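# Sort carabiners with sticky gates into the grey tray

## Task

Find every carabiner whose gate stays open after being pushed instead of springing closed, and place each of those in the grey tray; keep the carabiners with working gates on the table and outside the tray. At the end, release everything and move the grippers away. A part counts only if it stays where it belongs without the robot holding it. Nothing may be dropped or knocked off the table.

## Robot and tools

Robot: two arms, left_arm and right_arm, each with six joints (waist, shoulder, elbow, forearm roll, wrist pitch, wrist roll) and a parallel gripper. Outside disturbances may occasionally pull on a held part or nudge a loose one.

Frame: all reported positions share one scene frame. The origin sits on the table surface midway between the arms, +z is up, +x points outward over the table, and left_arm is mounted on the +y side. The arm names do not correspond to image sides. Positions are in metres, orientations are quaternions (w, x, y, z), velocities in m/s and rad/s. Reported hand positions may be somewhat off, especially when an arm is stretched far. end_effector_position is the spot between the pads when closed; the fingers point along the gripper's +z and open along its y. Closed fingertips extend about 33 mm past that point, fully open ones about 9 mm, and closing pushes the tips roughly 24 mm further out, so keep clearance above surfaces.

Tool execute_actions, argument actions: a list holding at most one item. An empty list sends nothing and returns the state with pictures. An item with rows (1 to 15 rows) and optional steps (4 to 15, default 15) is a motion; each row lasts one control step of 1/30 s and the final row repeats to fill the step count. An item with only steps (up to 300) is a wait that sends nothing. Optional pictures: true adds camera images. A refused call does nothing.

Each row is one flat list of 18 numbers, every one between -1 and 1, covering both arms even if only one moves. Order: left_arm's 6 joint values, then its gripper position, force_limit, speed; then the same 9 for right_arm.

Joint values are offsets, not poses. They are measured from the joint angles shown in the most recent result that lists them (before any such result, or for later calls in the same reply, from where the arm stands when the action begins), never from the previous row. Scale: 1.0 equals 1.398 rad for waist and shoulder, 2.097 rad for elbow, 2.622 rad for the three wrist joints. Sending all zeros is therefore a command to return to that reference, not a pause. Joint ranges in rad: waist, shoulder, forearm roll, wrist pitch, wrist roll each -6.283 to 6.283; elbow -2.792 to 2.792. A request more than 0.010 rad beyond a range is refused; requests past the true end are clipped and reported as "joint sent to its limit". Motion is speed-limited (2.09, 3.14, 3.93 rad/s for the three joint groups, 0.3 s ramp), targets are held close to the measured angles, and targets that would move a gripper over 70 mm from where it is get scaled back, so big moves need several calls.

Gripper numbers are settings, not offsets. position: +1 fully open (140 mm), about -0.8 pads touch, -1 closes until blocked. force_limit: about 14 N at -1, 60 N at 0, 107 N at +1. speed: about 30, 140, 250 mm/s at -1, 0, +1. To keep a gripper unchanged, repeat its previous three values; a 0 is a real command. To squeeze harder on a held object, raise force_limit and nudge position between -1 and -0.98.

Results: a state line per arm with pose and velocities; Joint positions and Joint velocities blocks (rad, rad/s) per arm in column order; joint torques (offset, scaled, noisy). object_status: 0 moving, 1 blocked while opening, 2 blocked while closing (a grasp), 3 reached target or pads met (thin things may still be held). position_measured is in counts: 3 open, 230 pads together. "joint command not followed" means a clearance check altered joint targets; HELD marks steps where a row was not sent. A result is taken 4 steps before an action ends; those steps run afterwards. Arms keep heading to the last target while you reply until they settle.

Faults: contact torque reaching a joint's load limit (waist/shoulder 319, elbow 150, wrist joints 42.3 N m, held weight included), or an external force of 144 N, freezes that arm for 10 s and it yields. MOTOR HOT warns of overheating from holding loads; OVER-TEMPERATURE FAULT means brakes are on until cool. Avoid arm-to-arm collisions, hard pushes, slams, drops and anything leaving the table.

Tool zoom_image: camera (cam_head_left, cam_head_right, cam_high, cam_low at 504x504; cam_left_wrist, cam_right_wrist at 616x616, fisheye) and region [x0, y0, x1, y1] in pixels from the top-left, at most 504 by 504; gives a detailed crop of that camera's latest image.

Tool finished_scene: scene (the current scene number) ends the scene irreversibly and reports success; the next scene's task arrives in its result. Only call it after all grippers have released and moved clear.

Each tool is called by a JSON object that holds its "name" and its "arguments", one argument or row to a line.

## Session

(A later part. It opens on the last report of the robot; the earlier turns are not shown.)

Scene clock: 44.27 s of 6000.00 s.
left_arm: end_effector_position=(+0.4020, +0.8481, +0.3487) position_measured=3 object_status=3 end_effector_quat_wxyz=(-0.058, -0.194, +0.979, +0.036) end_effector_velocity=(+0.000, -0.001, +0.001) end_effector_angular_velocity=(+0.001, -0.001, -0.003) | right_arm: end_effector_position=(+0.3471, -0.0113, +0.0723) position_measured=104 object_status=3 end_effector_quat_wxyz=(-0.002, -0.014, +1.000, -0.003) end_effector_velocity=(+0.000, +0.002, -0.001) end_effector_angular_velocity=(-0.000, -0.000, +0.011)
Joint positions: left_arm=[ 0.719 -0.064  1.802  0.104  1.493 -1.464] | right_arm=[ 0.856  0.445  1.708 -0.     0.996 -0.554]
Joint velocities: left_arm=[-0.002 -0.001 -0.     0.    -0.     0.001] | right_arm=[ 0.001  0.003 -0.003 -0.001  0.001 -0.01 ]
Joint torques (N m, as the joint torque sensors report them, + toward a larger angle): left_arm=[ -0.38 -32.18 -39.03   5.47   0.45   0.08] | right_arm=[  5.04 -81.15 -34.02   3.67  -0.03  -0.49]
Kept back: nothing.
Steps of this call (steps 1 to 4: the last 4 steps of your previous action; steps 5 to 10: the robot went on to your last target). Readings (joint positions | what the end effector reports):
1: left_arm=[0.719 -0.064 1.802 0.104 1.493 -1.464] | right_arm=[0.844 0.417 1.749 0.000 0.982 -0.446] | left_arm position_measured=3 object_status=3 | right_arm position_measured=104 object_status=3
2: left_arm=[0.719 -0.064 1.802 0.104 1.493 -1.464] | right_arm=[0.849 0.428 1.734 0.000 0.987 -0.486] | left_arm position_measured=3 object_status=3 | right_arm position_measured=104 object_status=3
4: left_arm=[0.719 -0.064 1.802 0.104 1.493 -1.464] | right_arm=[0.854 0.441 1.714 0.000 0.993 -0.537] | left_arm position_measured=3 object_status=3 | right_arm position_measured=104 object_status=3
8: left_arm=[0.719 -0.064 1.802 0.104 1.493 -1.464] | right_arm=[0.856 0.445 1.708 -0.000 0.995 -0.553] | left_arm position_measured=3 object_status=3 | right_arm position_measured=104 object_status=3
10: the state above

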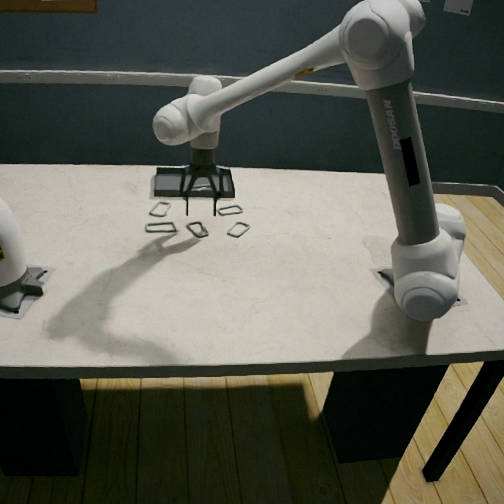

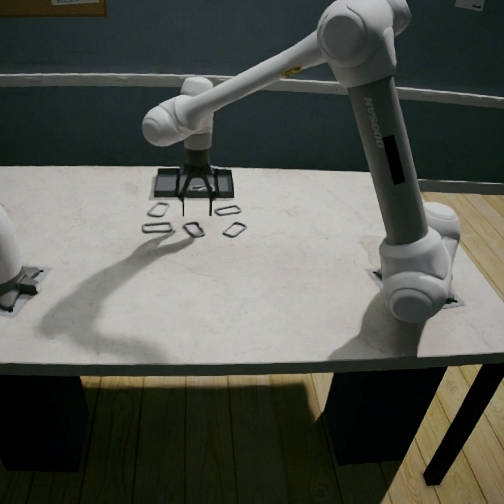

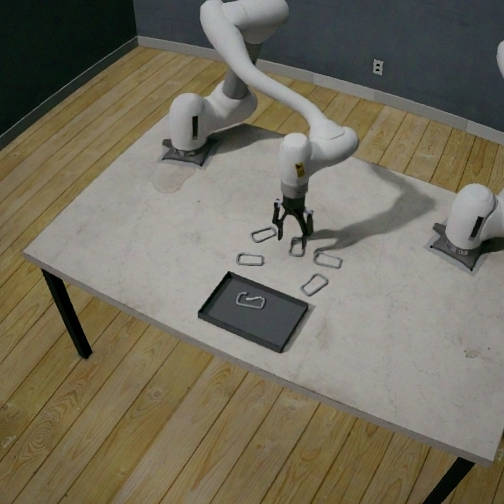

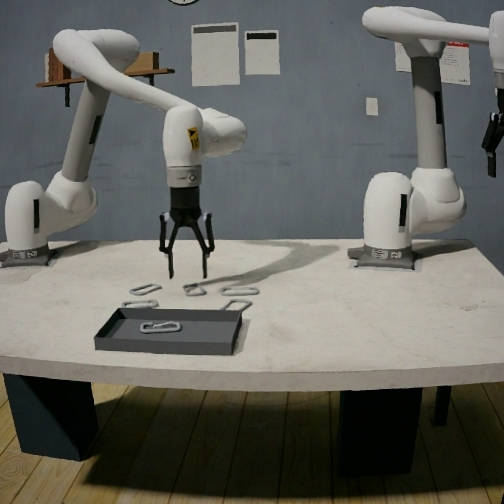

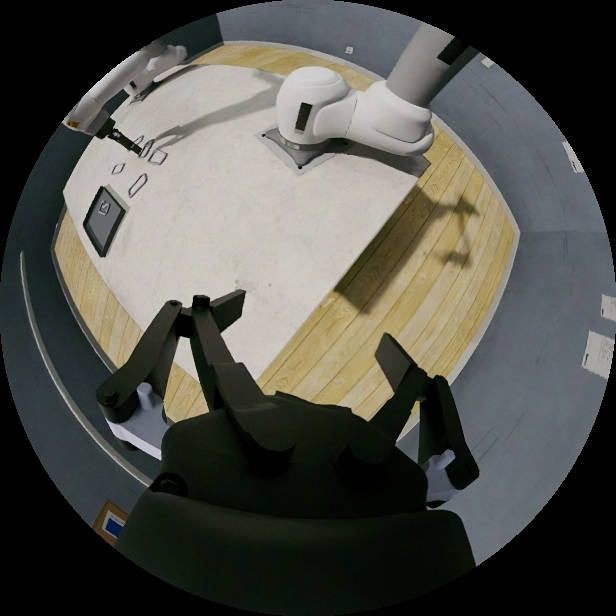

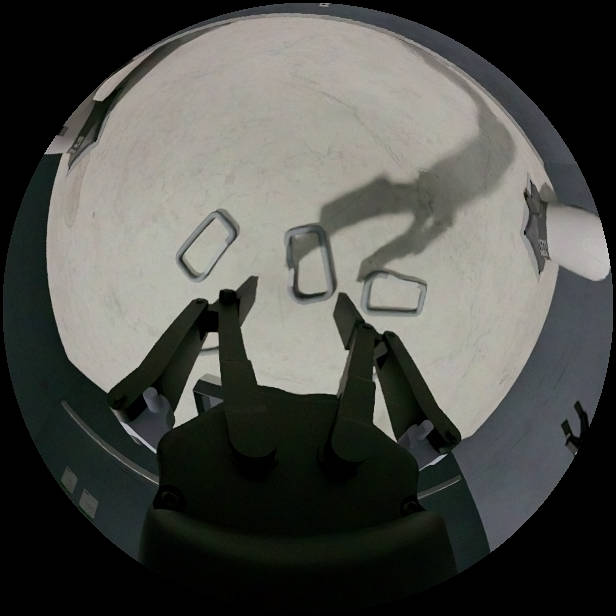

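{"name": "execute_actions", "arguments": {
  "actions": [
    {"rows":[[0,0,0,0,0,0,1,0,0,0.0286,0.0024,-0.0025,0,0.0006,-0.0309,0.2,0,0]],"steps":15}
  ]
}}

{"name": "execute_actions", "arguments": {
  "actions": [],
  "pictures": true
}}

{"name": "zoom_image", "arguments": {
  "camera": "cam_right_wrist",
  "region": [200,180,420,400]
}}

Scene clock: 45.30 s of 6000.00 s.
left_arm: end_effector_position=(+0.4020, +0.8481, +0.3487) position_measured=3 object_status=3 end_effector_quat_wxyz=(-0.058, -0.194, +0.979, +0.036) end_effector_velocity=(-0.001, +0.001, +0.000) end_effector_angular_velocity=(+0.000, -0.001, +0.003) | right_arm: end_effector_position=(+0.3224, +0.0037, +0.0723) position_measured=104 object_status=3 end_effector_quat_wxyz=(-0.002, -0.074, +0.997, -0.003) end_effector_velocity=(-0.003, +0.002, +0.001) end_effector_angular_velocity=(+0.001, -0.000, +0.019)
Joint positions: left_arm=[ 0.719 -0.064  1.802  0.104  1.493 -1.464] | right_arm=[ 0.895  0.448  1.702 -0.     0.997 -0.634]
Joint velocities: left_arm=[ 0.003 -0.001  0.    -0.     0.    -0.   ] | right_arm=[ 0.005  0.    -0.001  0.     0.    -0.013]
Joint torques (N m, as the joint torque sensors report them, + toward a larger angle): left_arm=[  0.06 -32.51 -39.05   5.49   0.35   0.11] | right_arm=[  1.72 -79.59 -33.08   3.81  -0.28  -0.06]
Steps of this call (steps 1 to 20: the robot went on to your last target; steps 21 to 31: the first 11 steps of this action). Readings (joint positions | what the end effector reports):
21: left_arm=[0.719 -0.064 1.802 0.104 1.493 -1.464] | right_arm=[0.856 0.445 1.707 -0.000 0.996 -0.555] | left_arm position_measured=3 object_status=3 | right_arm position_measured=104 object_status=3
22: left_arm=[0.719 -0.064 1.802 0.104 1.493 -1.464] | right_arm=[0.859 0.446 1.707 -0.000 0.996 -0.562] | left_arm position_measured=3 object_status=3 | right_arm position_measured=104 object_status=3
24: left_arm=[0.719 -0.064 1.802 0.104 1.493 -1.464] | right_arm=[0.879 0.447 1.704 -0.000 0.996 -0.601] | left_arm position_measured=3 object_status=3 | right_arm position_measured=104 object_status=3
28: left_arm=[0.719 -0.064 1.802 0.104 1.493 -1.464] | right_arm=[0.894 0.448 1.703 -0.000 0.997 -0.631] | left_arm position_measured=3 object_status=3 | right_arm position_measured=104 object_status=3
31: the state above

Scene clock: 45.43 s of 6000.00 s.
left_arm: end_effector_position=(+0.4020, +0.8481, +0.3487) position_measured=3 object_status=3 end_effector_quat_wxyz=(-0.058, -0.194, +0.979, +0.036) end_effector_velocity=(+0.000, -0.000, +0.000) end_effector_angular_velocity=(-0.001, -0.000, -0.001) | right_arm: end_effector_position=(+0.3221, +0.0039, +0.0723) position_measured=104 object_status=3 end_effector_quat_wxyz=(-0.002, -0.074, +0.997, -0.003) end_effector_velocity=(-0.000, +0.001, +0.001) end_effector_angular_velocity=(+0.002, -0.001, +0.004)
Joint positions: left_arm=[ 0.719 -0.064  1.802  0.104  1.493 -1.464] | right_arm=[ 0.896  0.448  1.702 -0.     0.997 -0.635]
Joint velocities: left_arm=[-0.    -0.    -0.    -0.001  0.     0.001] | right_arm=[ 0.001 -0.001 -0.    -0.001 -0.    -0.002]
Joint torques (N m, as the joint torque sensors report them, + toward a larger angle): left_arm=[ -0.52 -32.6  -38.92   5.32   0.39   0.  ] | right_arm=[  2.27 -79.84 -33.59   3.69  -0.04  -0.18]
Kept back: nothing.
Steps of this call (steps 1 to 4: the last 4 steps of your previous action). Readings (joint positions | what the end effector reports):
1: left_arm=[0.719 -0.064 1.802 0.104 1.493 -1.464] | right_arm=[0.895 0.448 1.702 -0.000 0.997 -0.634] | left_arm position_measured=3 object_status=3 | right_arm position_measured=104 object_status=3
2: left_arm=[0.719 -0.064 1.802 0.104 1.493 -1.464] | right_arm=[0.896 0.448 1.702 -0.000 0.997 -0.635] | left_arm position_measured=3 object_status=3 | right_arm position_measured=104 object_status=3
4: the state above

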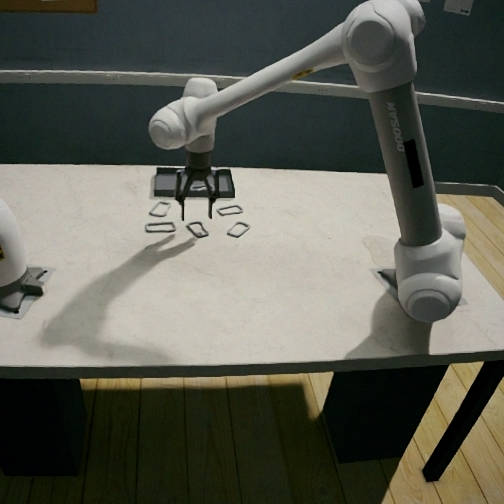

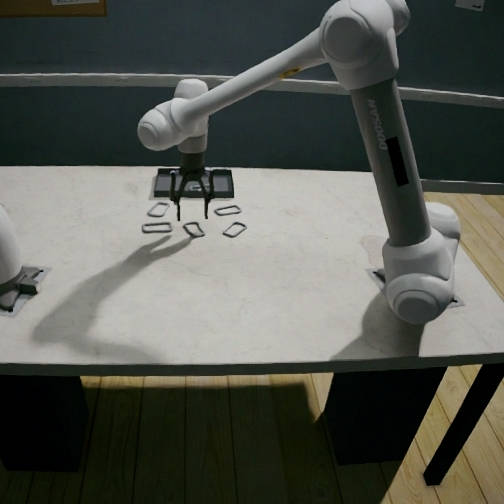

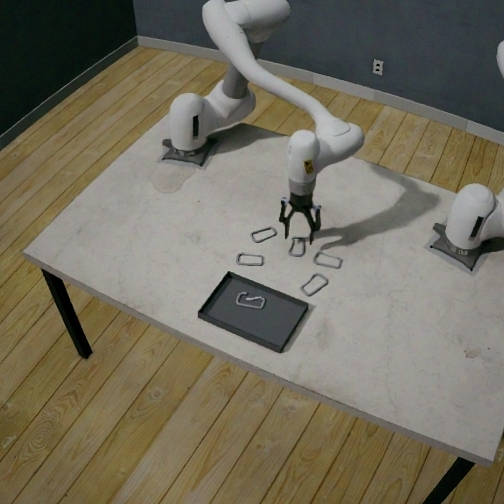

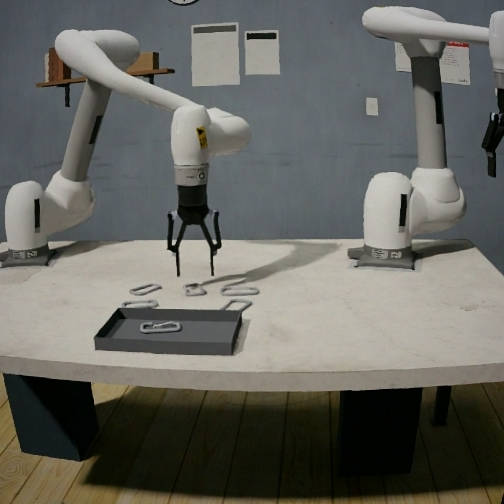

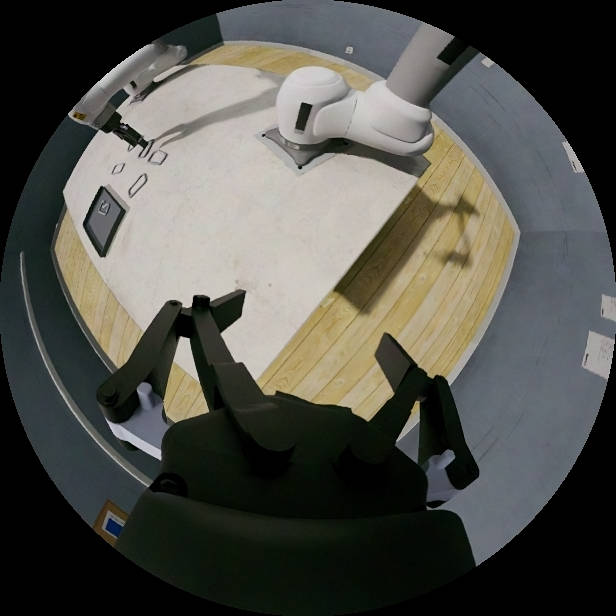

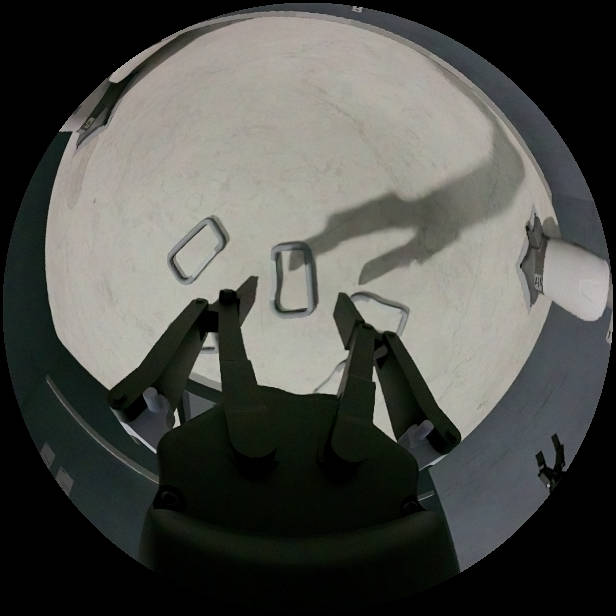

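Region (200, 180, 420, 400) of cam_right_wrist's 616x616 image, scaled by 2.291, with more detail than that image has.

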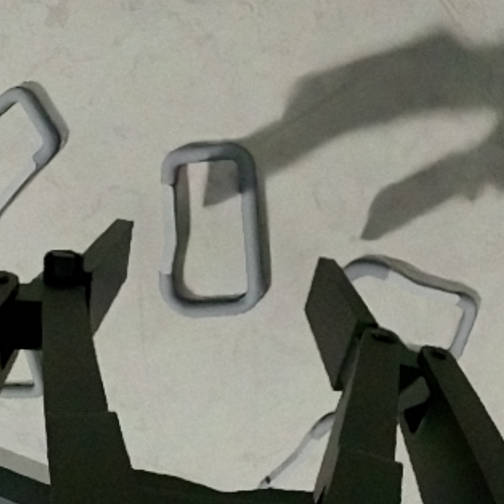

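{"name": "execute_actions", "arguments": {
  "actions": [
    {"rows":[[0,0,0,0,0,0,1,0,0,0.0026,0.0152,0.0199,0,-0.024,0.0014,0.1,0,0]],"steps":15}
  ]
}}

{"name": "execute_actions", "arguments": {
  "actions": [
    {"rows":[[0,0,0,0,0,0,1,0,0,0,0,0,0,0,0,-0.15,-0.6,-0.3]],"steps":15}
  ],
  "pictures": true
}}

{"name": "zoom_image", "arguments": {
  "camera": "cam_right_wrist",
  "region": [200,180,420,400]
}}

Scene clock: 46.00 s of 6000.00 s.
left_arm: end_effector_position=(+0.4020, +0.8481, +0.3487) position_measured=3 object_status=3 end_effector_quat_wxyz=(-0.058, -0.194, +0.979, +0.036) end_effector_velocity=(-0.000, +0.000, -0.000) end_effector_angular_velocity=(-0.000, +0.001, +0.001) | right_arm: end_effector_position=(+0.3159, -0.0023, +0.0381) position_measured=117 object_status=0 end_effector_quat_wxyz=(-0.002, -0.074, +0.997, -0.003) end_effector_velocity=(-0.001, -0.002, -0.006) end_effector_angular_velocity=(-0.002, +0.001, -0.001)
Joint positions: left_arm=[ 0.719 -0.064  1.802  0.104  1.493 -1.464] | right_arm=[ 0.899  0.469  1.743 -0.     0.935 -0.631]
Joint velocities: left_arm=[ 0.001  0.001 -0.    -0.     0.    -0.001] | right_arm=[ 0.     0.004  0.008 -0.    -0.01   0.001]
Joint torques (N m, as the joint torque sensors report them, + toward a larger angle): left_arm=[ -0.65 -32.09 -39.13   5.45   0.3    0.03] | right_arm=[  2.42 -82.64 -31.49   3.82   0.39  -0.4 ]
Steps of this call (steps 1 to 6: the robot went on to your last target; steps 7 to 17: the first 11 steps of this action). Readings (joint positions | what the end effector reports):
7: left_arm=[0.719 -0.064 1.802 0.104 1.493 -1.464] | right_arm=[0.896 0.449 1.702 -0.000 0.997 -0.635] | left_arm position_measured=3 object_status=3 | right_arm position_measured=104 object_status=0
8: left_arm=[0.719 -0.064 1.802 0.104 1.493 -1.464] | right_arm=[0.896 0.450 1.706 0.000 0.991 -0.635] | left_arm position_measured=3 object_status=3 | right_arm position_measured=106 object_status=0
10: left_arm=[0.719 -0.064 1.802 0.104 1.493 -1.464] | right_arm=[0.898 0.462 1.728 0.000 0.959 -0.633] | left_arm position_measured=3 object_status=3 | right_arm position_measured=117 object_status=0
14: left_arm=[0.719 -0.064 1.802 0.104 1.493 -1.464] | right_arm=[0.899 0.469 1.742 -0.000 0.937 -0.632] | left_arm position_measured=3 object_status=3 | right_arm position_measured=117 object_status=0
17: the state above

Scene clock: 46.50 s of 6000.00 s.
left_arm: end_effector_position=(+0.4020, +0.8481, +0.3487) position_measured=3 object_status=3 end_effector_quat_wxyz=(-0.058, -0.194, +0.979, +0.036) end_effector_velocity=(-0.001, +0.001, +0.001) end_effector_angular_velocity=(+0.001, -0.001, +0.000) | right_arm: end_effector_position=(+0.3158, -0.0025, +0.0377) position_measured=148 object_status=0 end_effector_quat_wxyz=(-0.002, -0.074, +0.997, -0.003) end_effector_velocity=(+0.000, -0.000, -0.001) end_effector_angular_velocity=(-0.001, +0.000, +0.000)
Joint positions: left_arm=[ 0.719 -0.064  1.802  0.104  1.493 -1.464] | right_arm=[ 0.899  0.47   1.744 -0.     0.934 -0.631]
Joint velocities: left_arm=[ 0.001 -0.001 -0.     0.001 -0.     0.001] | right_arm=[ 0.     0.001 -0.    -0.    -0.     0.   ]
Joint torques (N m, as the joint torque sensors report them, + toward a larger angle): left_arm=[ -0.36 -32.63 -39.23   5.5    0.51  -0.07] | right_arm=[  3.47 -79.23 -30.02   3.67  -0.38  -0.48]
Steps of this call (steps 1 to 4: the last 4 steps of your previous action; steps 5 to 15: the first 11 steps of this action, its rows measured from where the robot was after step 4). Readings (joint positions | what the end effector reports):
4: left_arm=[0.719 -0.064 1.802 0.104 1.493 -1.464] | right_arm=[0.899 0.470 1.744 -0.000 0.934 -0.631] | left_arm position_measured=3 object_status=3 | right_arm position_measured=117 object_status=3
5: left_arm=[0.719 -0.064 1.802 0.104 1.493 -1.464] | right_arm=[0.899 0.470 1.744 -0.000 0.934 -0.631] | left_arm position_measured=3 object_status=3 | right_arm position_measured=117 object_status=0
6: left_arm=[0.719 -0.064 1.802 0.104 1.493 -1.464] | right_arm=[0.899 0.470 1.744 -0.000 0.934 -0.631] | left_arm position_measured=3 object_status=3 | right_arm position_measured=119 object_status=0
8: left_arm=[0.719 -0.064 1.802 0.104 1.493 -1.464] | right_arm=[0.899 0.470 1.744 -0.000 0.934 -0.631] | left_arm position_measured=3 object_status=3 | right_arm position_measured=130 object_status=0
12: left_arm=[0.719 -0.064 1.802 0.104 1.493 -1.464] | right_arm=[0.899 0.470 1.744 -0.000 0.934 -0.631] | left_arm position_measured=3 object_status=3 | right_arm position_measured=148 object_status=0
15: the state above

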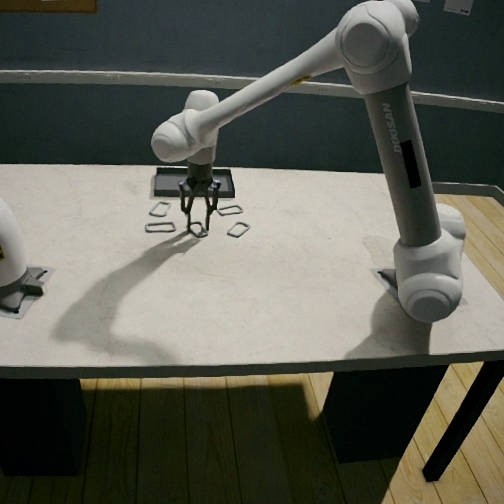

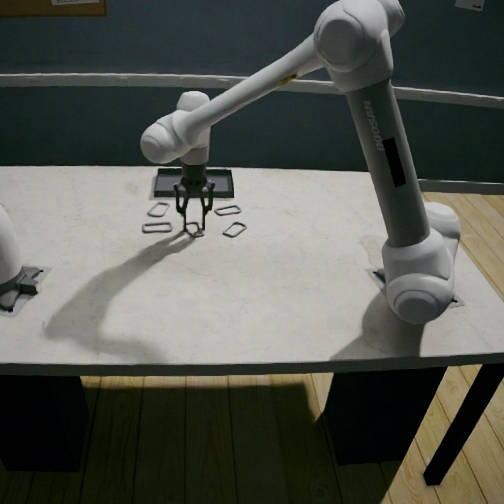

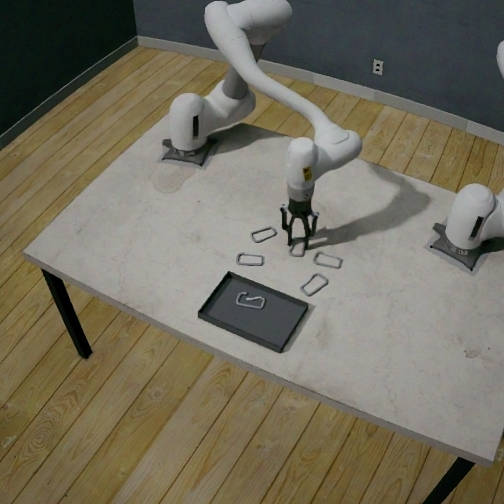

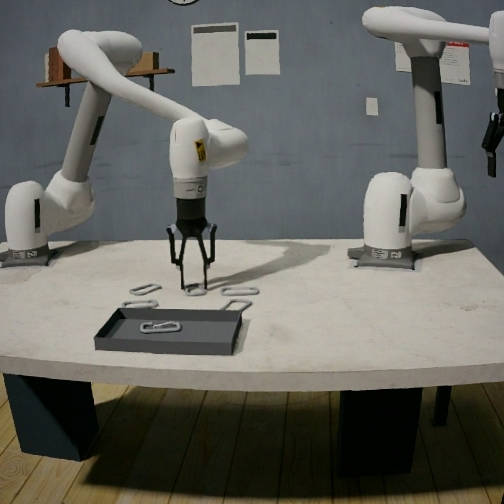

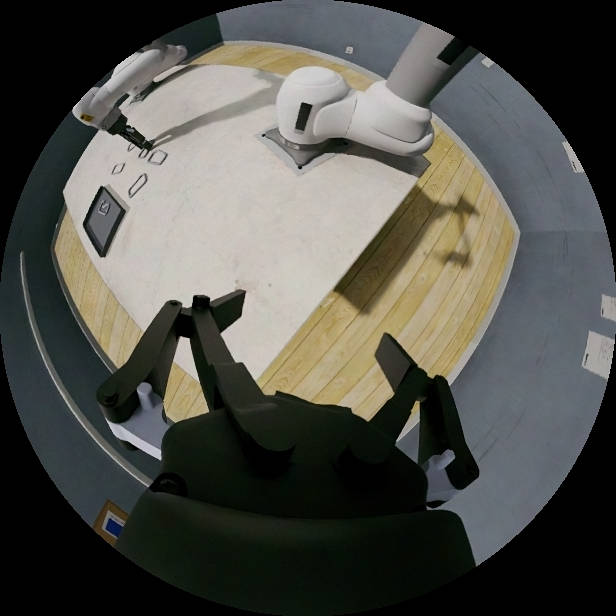

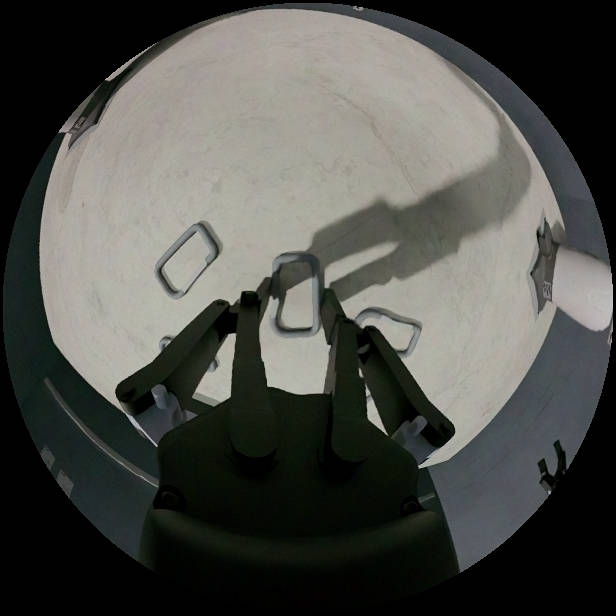

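Region (200, 180, 420, 400) of cam_right_wrist's 616x616 image, scaled by 2.291, with more detail than that image has.

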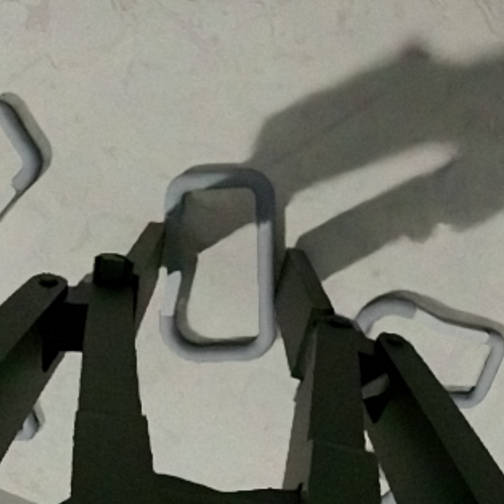

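{"name": "execute_actions", "arguments": {
  "actions": [
    {"rows":[[0,0,0,0,0,0,1,0,0,0,-0.0004,-0.0002,0,0.0004,0,-0.28,0,-0.8]],"steps":15}
  ]
}}

{"name": "execute_actions", "arguments": {
  "actions": [
    {"rows":[[0,0,0,0,0,0,1,0,0,0,-0.0006,-0.0003,0,0.0006,0,-0.28,0,-0.8],[0,0,0,0,0,0,1,0,0,0,-0.0006,-0.0003,0,0.0006,0,-0.28,0,-0.8],[0,0,0,0,0,0,1,0,0,0,-0.0006,-0.0003,0,0.0006,0,-0.4,0,-0.8]],"steps":15}
  ],
  "pictures": true
}}

{"name": "zoom_image", "arguments": {
  "camera": "cam_right_wrist",
  "region": [200,180,420,400]
}}

Scene clock: 47.00 s of 6000.00 s.
left_arm: end_effector_position=(+0.4020, +0.8481, +0.3487) position_measured=3 object_status=3 end_effector_quat_wxyz=(-0.058, -0.194, +0.979, +0.036) end_effector_velocity=(-0.001, +0.001, +0.000) end_effector_angular_velocity=(+0.001, +0.001, +0.002) | right_arm: end_effector_position=(+0.3159, -0.0023, +0.0384) position_measured=162 object_status=0 end_effector_quat_wxyz=(-0.002, -0.074, +0.997, -0.003) end_effector_velocity=(+0.000, -0.000, +0.000) end_effector_angular_velocity=(+0.000, +0.000, -0.001)
Joint positions: left_arm=[ 0.719 -0.064  1.802  0.104  1.493 -1.464] | right_arm=[ 0.899  0.469  1.743 -0.     0.935 -0.631]
Joint velocities: left_arm=[ 0.002 -0.    -0.     0.001  0.     0.   ] | right_arm=[-0.001 -0.    -0.     0.     0.    -0.   ]
Joint torques (N m, as the joint torque sensors report them, + toward a larger angle): left_arm=[ -0.17 -32.5  -39.     5.45   0.38   0.03] | right_arm=[  0.3  -52.86 -13.15   1.97   2.21   0.08]
Steps of this call (steps 1 to 4: the last 4 steps of your previous action; steps 5 to 15: the first 11 steps of this action). Readings (joint positions | what the end effector reports):
5: left_arm=[0.719 -0.064 1.802 0.104 1.493 -1.464] | right_arm=[0.899 0.470 1.744 -0.000 0.934 -0.631] | left_arm position_measured=3 object_status=3 | right_arm position_measured=148 object_status=0
6: left_arm=[0.719 -0.064 1.802 0.104 1.493 -1.464] | right_arm=[0.899 0.470 1.744 -0.000 0.934 -0.631] | left_arm position_measured=3 object_status=3 | right_arm position_measured=149 object_status=0
8: left_arm=[0.719 -0.064 1.802 0.104 1.493 -1.464] | right_arm=[0.899 0.470 1.744 -0.000 0.935 -0.631] | left_arm position_measured=3 object_status=3 | right_arm position_measured=155 object_status=0
12: left_arm=[0.719 -0.064 1.802 0.104 1.493 -1.464] | right_arm=[0.899 0.469 1.743 -0.000 0.935 -0.631] | left_arm position_measured=3 object_status=3 | right_arm position_measured=161 object_status=0
15: the state above

Scene clock: 47.50 s of 6000.00 s.
left_arm: end_effector_position=(+0.4020, +0.8481, +0.3487) position_measured=3 object_status=3 end_effector_quat_wxyz=(-0.058, -0.194, +0.979, +0.036) end_effector_velocity=(-0.000, +0.000, -0.000) end_effector_angular_velocity=(-0.000, +0.000, -0.000) | right_arm: end_effector_position=(+0.3159, -0.0024, +0.0393) position_measured=179 object_status=0 end_effector_quat_wxyz=(-0.002, -0.074, +0.997, -0.003) end_effector_velocity=(-0.000, -0.000, +0.000) end_effector_angular_velocity=(-0.000, +0.000, -0.002)
Joint positions: left_arm=[ 0.719 -0.064  1.802  0.104  1.493 -1.464] | right_arm=[ 0.899  0.468  1.743 -0.     0.937 -0.631]
Joint velocities: left_arm=[ 0.  0.  0.  0. -0.  0.] | right_arm=[-0.    -0.001  0.     0.     0.001  0.001]
Joint torques (N m, as the joint torque sensors report them, + toward a larger angle): left_arm=[ -0.2  -32.17 -38.77   5.45   0.3    0.01] | right_arm=[  0.23 -58.59 -14.97   1.81   2.14  -0.19]
Steps of this call (steps 1 to 4: the last 4 steps of your previous action; steps 5 to 15: the first 11 steps of this action, its rows measured from where the robot was after step 4). Readings (joint positions | what the end effector reports):
4: left_arm=[0.719 -0.064 1.802 0.104 1.493 -1.464] | right_arm=[0.899 0.469 1.743 -0.000 0.935 -0.631] | left_arm position_measured=3 object_status=3 | right_arm position_measured=162 object_status=0
5: left_arm=[0.719 -0.064 1.802 0.104 1.493 -1.464] | right_arm=[0.899 0.469 1.743 -0.000 0.935 -0.631] | left_arm position_measured=3 object_status=3 | right_arm position_measured=162 object_status=2
6: left_arm=[0.719 -0.064 1.802 0.104 1.493 -1.464] | right_arm=[0.899 0.469 1.743 -0.000 0.936 -0.631] | left_arm position_measured=3 object_status=3 | right_arm position_measured=162 object_status=2
8: left_arm=[0.719 -0.064 1.802 0.104 1.493 -1.464] | right_arm=[0.899 0.469 1.743 -0.000 0.936 -0.631] | left_arm position_measured=3 object_status=3 | right_arm position_measured=165 object_status=0
12: left_arm=[0.719 -0.064 1.802 0.104 1.493 -1.464] | right_arm=[0.899 0.468 1.743 -0.000 0.937 -0.631] | left_arm position_measured=3 object_status=3 | right_arm position_measured=176 object_status=0
15: the state above

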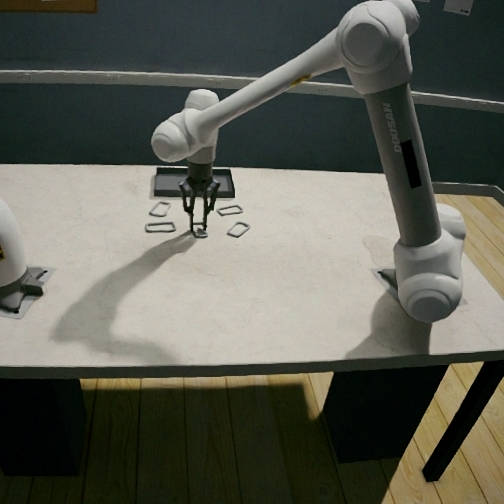

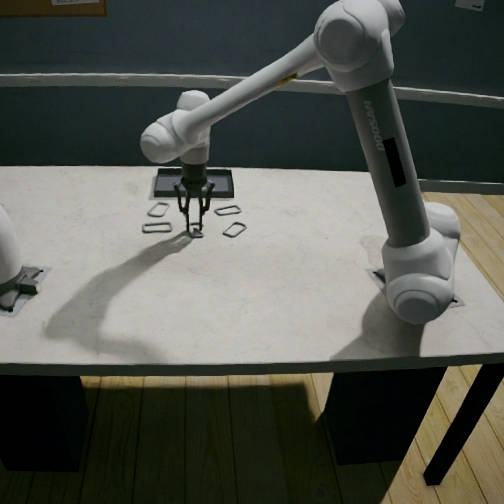

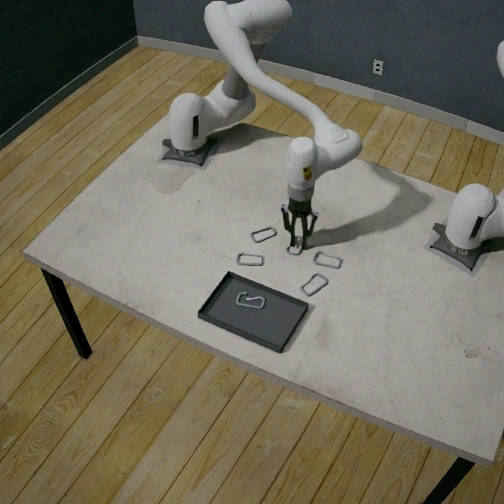

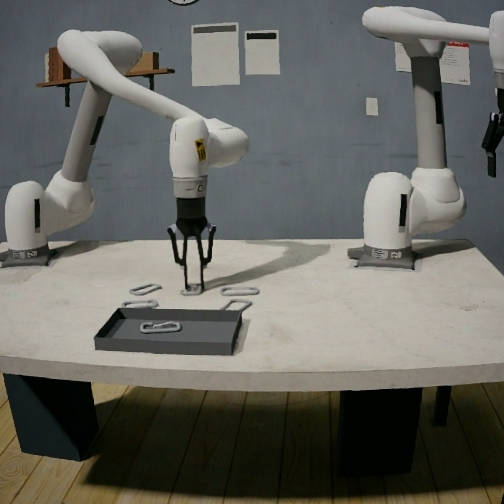

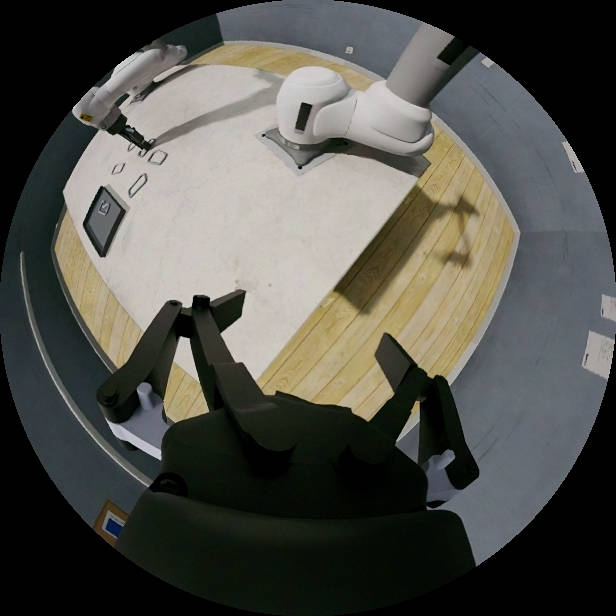

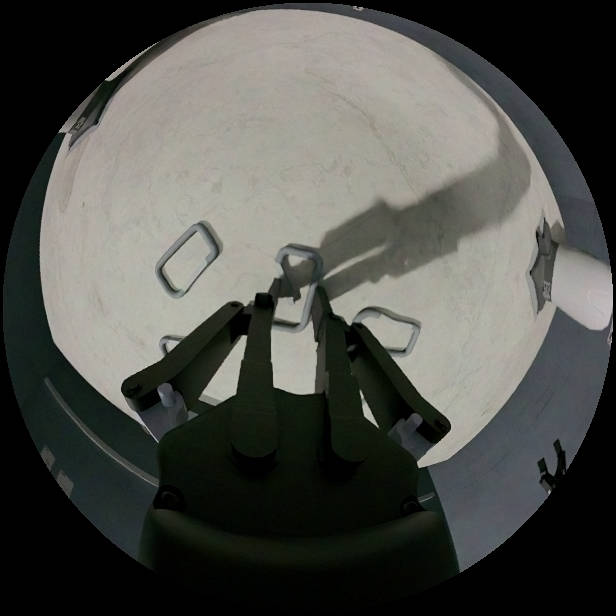

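Region (200, 180, 420, 400) of cam_right_wrist's 616x616 image, scaled by 2.291, with more detail than that image has.

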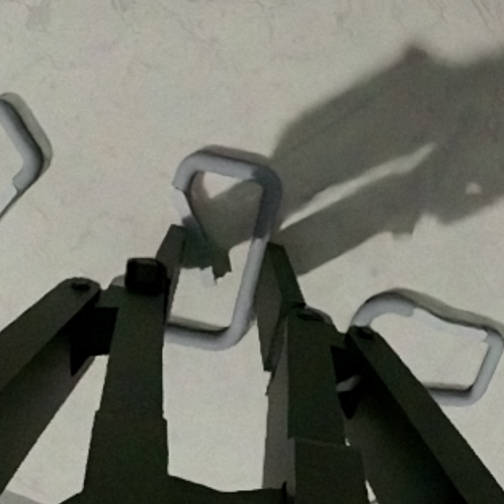

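Opened. Release and lift.

{"name": "execute_actions", "arguments": {
  "actions": [
    {"rows":[[0,0,0,0,0,0,1,0,0,0,0,0,0,0,0,0.1,0,0.5],[0,0,0,0,0,0,1,0,0,0,0,0,0,0,0,0.1,0,0.5],[0,0,0,0,0,0,1,0,0,0,0,0,0,0,0,0.1,0,0.5],[0,0,0,0,0,0,1,0,0,0,0,0,0,0,0,0.1,0,0.5],[0,0,0,0,0,0,1,0,0,0,0,0,0,0,0,0.1,0,0.5],[0,0,0,0,0,0,1,0,0,0,-0.025,-0.011,0,0.022,0,0.1,0,0.5]],"steps":15}
  ]
}}

{"name": "execute_actions", "arguments": {
  "actions": [],
  "pictures": true
}}

{"name": "zoom_image", "arguments": {
  "camera": "cam_right_wrist",
  "region": [200,180,420,400]
}}

Scene clock: 48.03 s of 6000.00 s.
left_arm: end_effector_position=(+0.4020, +0.8481, +0.3487) position_measured=3 object_status=3 end_effector_quat_wxyz=(-0.058, -0.194, +0.979, +0.036) end_effector_velocity=(+0.000, +0.000, -0.000) end_effector_angular_velocity=(+0.000, +0.001, +0.000) | right_arm: end_effector_position=(+0.3157, -0.0027, +0.0710) position_measured=117 object_status=0 end_effector_quat_wxyz=(-0.001, -0.074, +0.997, -0.002) end_effector_velocity=(-0.003, -0.006, +0.069) end_effector_angular_velocity=(-0.006, +0.004, -0.000)
Joint positions: left_arm=[ 0.719 -0.064  1.802  0.104  1.493 -1.464] | right_arm=[ 0.899  0.437  1.722 -0.     0.987 -0.631]
Joint velocities: left_arm=[-0.     0.    -0.     0.001  0.    -0.   ] | right_arm=[ 0.    -0.068 -0.041  0.     0.117  0.   ]
Joint torques (N m, as the joint torque sensors report them, + toward a larger angle): left_arm=[ -0.46 -32.4  -39.16   5.44   0.39   0.  ] | right_arm=[  1.75 -60.25 -25.78   3.25  -0.12  -0.2 ]
Steps of this call (steps 1 to 4: the last 4 steps of your previous action; step 5: the robot went on to your last target; steps 6 to 16: the first 11 steps of this action). Readings (joint positions | what the end effector reports):
6: left_arm=[0.719 -0.064 1.802 0.104 1.493 -1.464] | right_arm=[0.899 0.468 1.743 -0.000 0.937 -0.631] | left_arm position_measured=3 object_status=3 | right_arm position_measured=179 object_status=0
7: left_arm=[0.719 -0.064 1.802 0.104 1.493 -1.464] | right_arm=[0.899 0.468 1.743 -0.000 0.937 -0.631] | left_arm position_measured=3 object_status=3 | right_arm position_measured=175 object_status=0
9: left_arm=[0.719 -0.064 1.802 0.104 1.493 -1.464] | right_arm=[0.899 0.468 1.743 -0.000 0.937 -0.631] | left_arm position_measured=3 object_status=3 | right_arm position_measured=154 object_status=0
13: left_arm=[0.719 -0.064 1.802 0.104 1.493 -1.464] | right_arm=[0.899 0.457 1.735 -0.000 0.958 -0.631] | left_arm position_measured=3 object_status=3 | right_arm position_measured=117 object_status=0
16: the state above

Scene clock: 48.17 s of 6000.00 s.
left_arm: end_effector_position=(+0.4020, +0.8481, +0.3487) position_measured=3 object_status=3 end_effector_quat_wxyz=(-0.058, -0.194, +0.979, +0.036) end_effector_velocity=(+0.000, +0.000, -0.000) end_effector_angular_velocity=(+0.000, +0.000, -0.001) | right_arm: end_effector_position=(+0.3155, -0.0031, +0.0745) position_measured=117 object_status=3 end_effector_quat_wxyz=(-0.002, -0.074, +0.997, -0.003) end_effector_velocity=(-0.000, -0.000, +0.008) end_effector_angular_velocity=(-0.001, +0.001, -0.001)
Joint positions: left_arm=[ 0.719 -0.064  1.802  0.104  1.493 -1.464] | right_arm=[ 0.899  0.434  1.72  -0.     0.993 -0.631]
Joint velocities: left_arm=[-0.     0.001 -0.     0.    -0.     0.   ] | right_arm=[-0.    -0.007 -0.006  0.001  0.015  0.   ]
Joint torques (N m, as the joint torque sensors report them, + toward a larger angle): left_arm=[ -0.66 -32.43 -39.06   5.4    0.34   0.03] | right_arm=[  3.17 -80.62 -32.18   3.4   -0.32  -0.42]
Kept back: nothing.
Steps of this call (steps 1 to 4: the last 4 steps of your previous action). Readings (joint positions | what the end effector reports):
1: left_arm=[0.719 -0.064 1.802 0.104 1.493 -1.464] | right_arm=[0.899 0.436 1.721 -0.000 0.990 -0.631] | left_arm position_measured=3 object_status=3 | right_arm position_measured=117 object_status=0
2: left_arm=[0.719 -0.064 1.802 0.104 1.493 -1.464] | right_arm=[0.899 0.435 1.721 -0.000 0.992 -0.631] | left_arm position_measured=3 object_status=3 | right_arm position_measured=117 object_status=0
4: the state above

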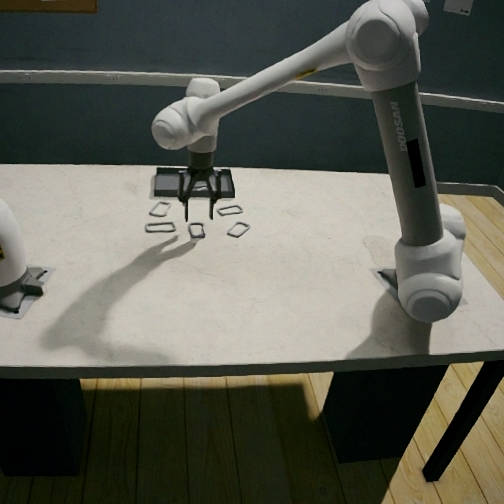

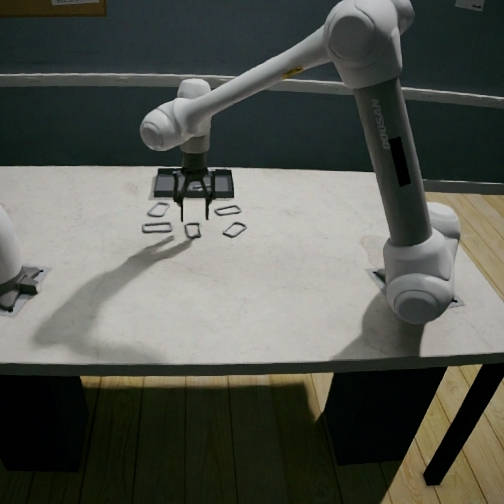

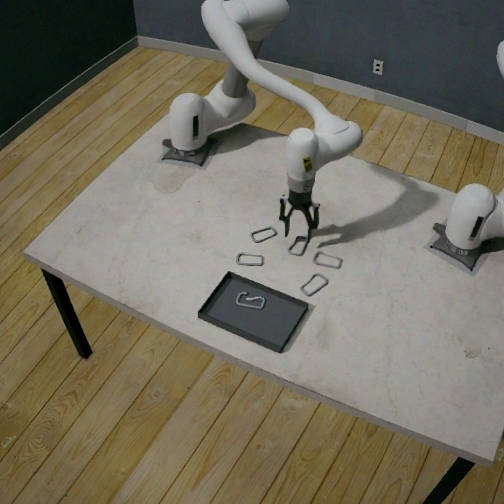

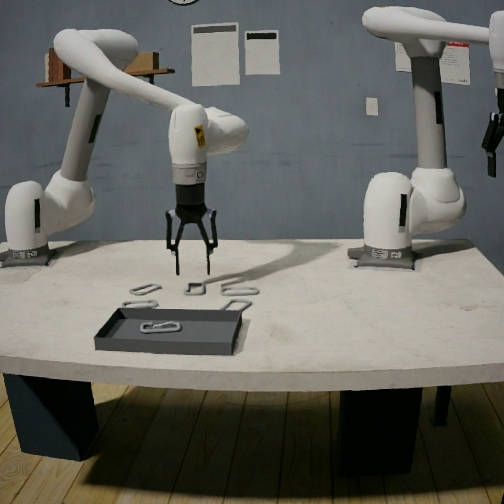

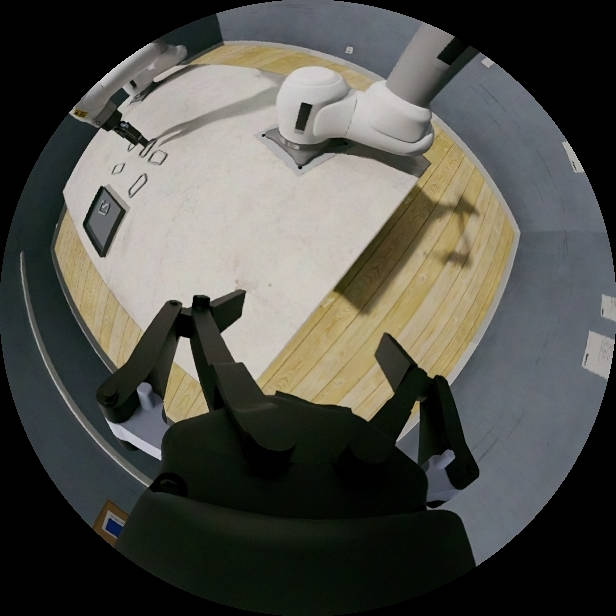

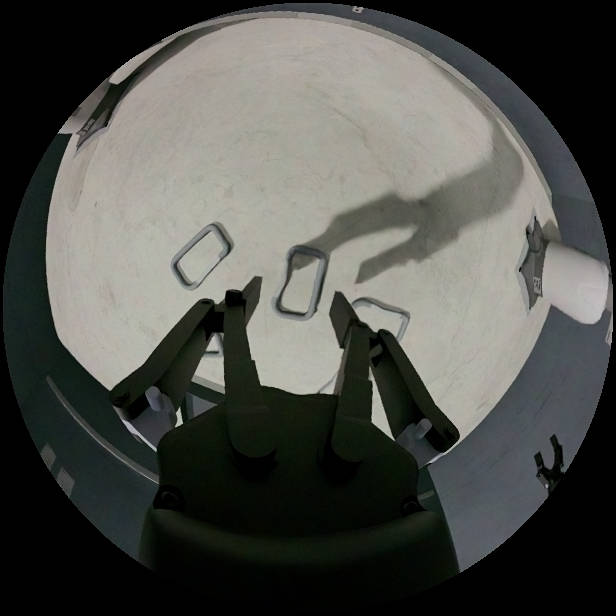

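Region (200, 180, 420, 400) of cam_right_wrist's 616x616 image, scaled by 2.291, with more detail than that image has.

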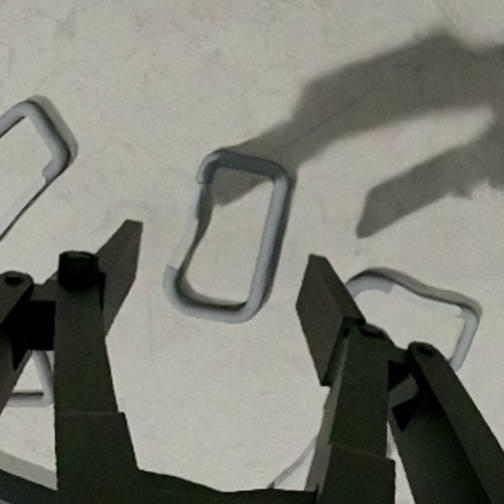

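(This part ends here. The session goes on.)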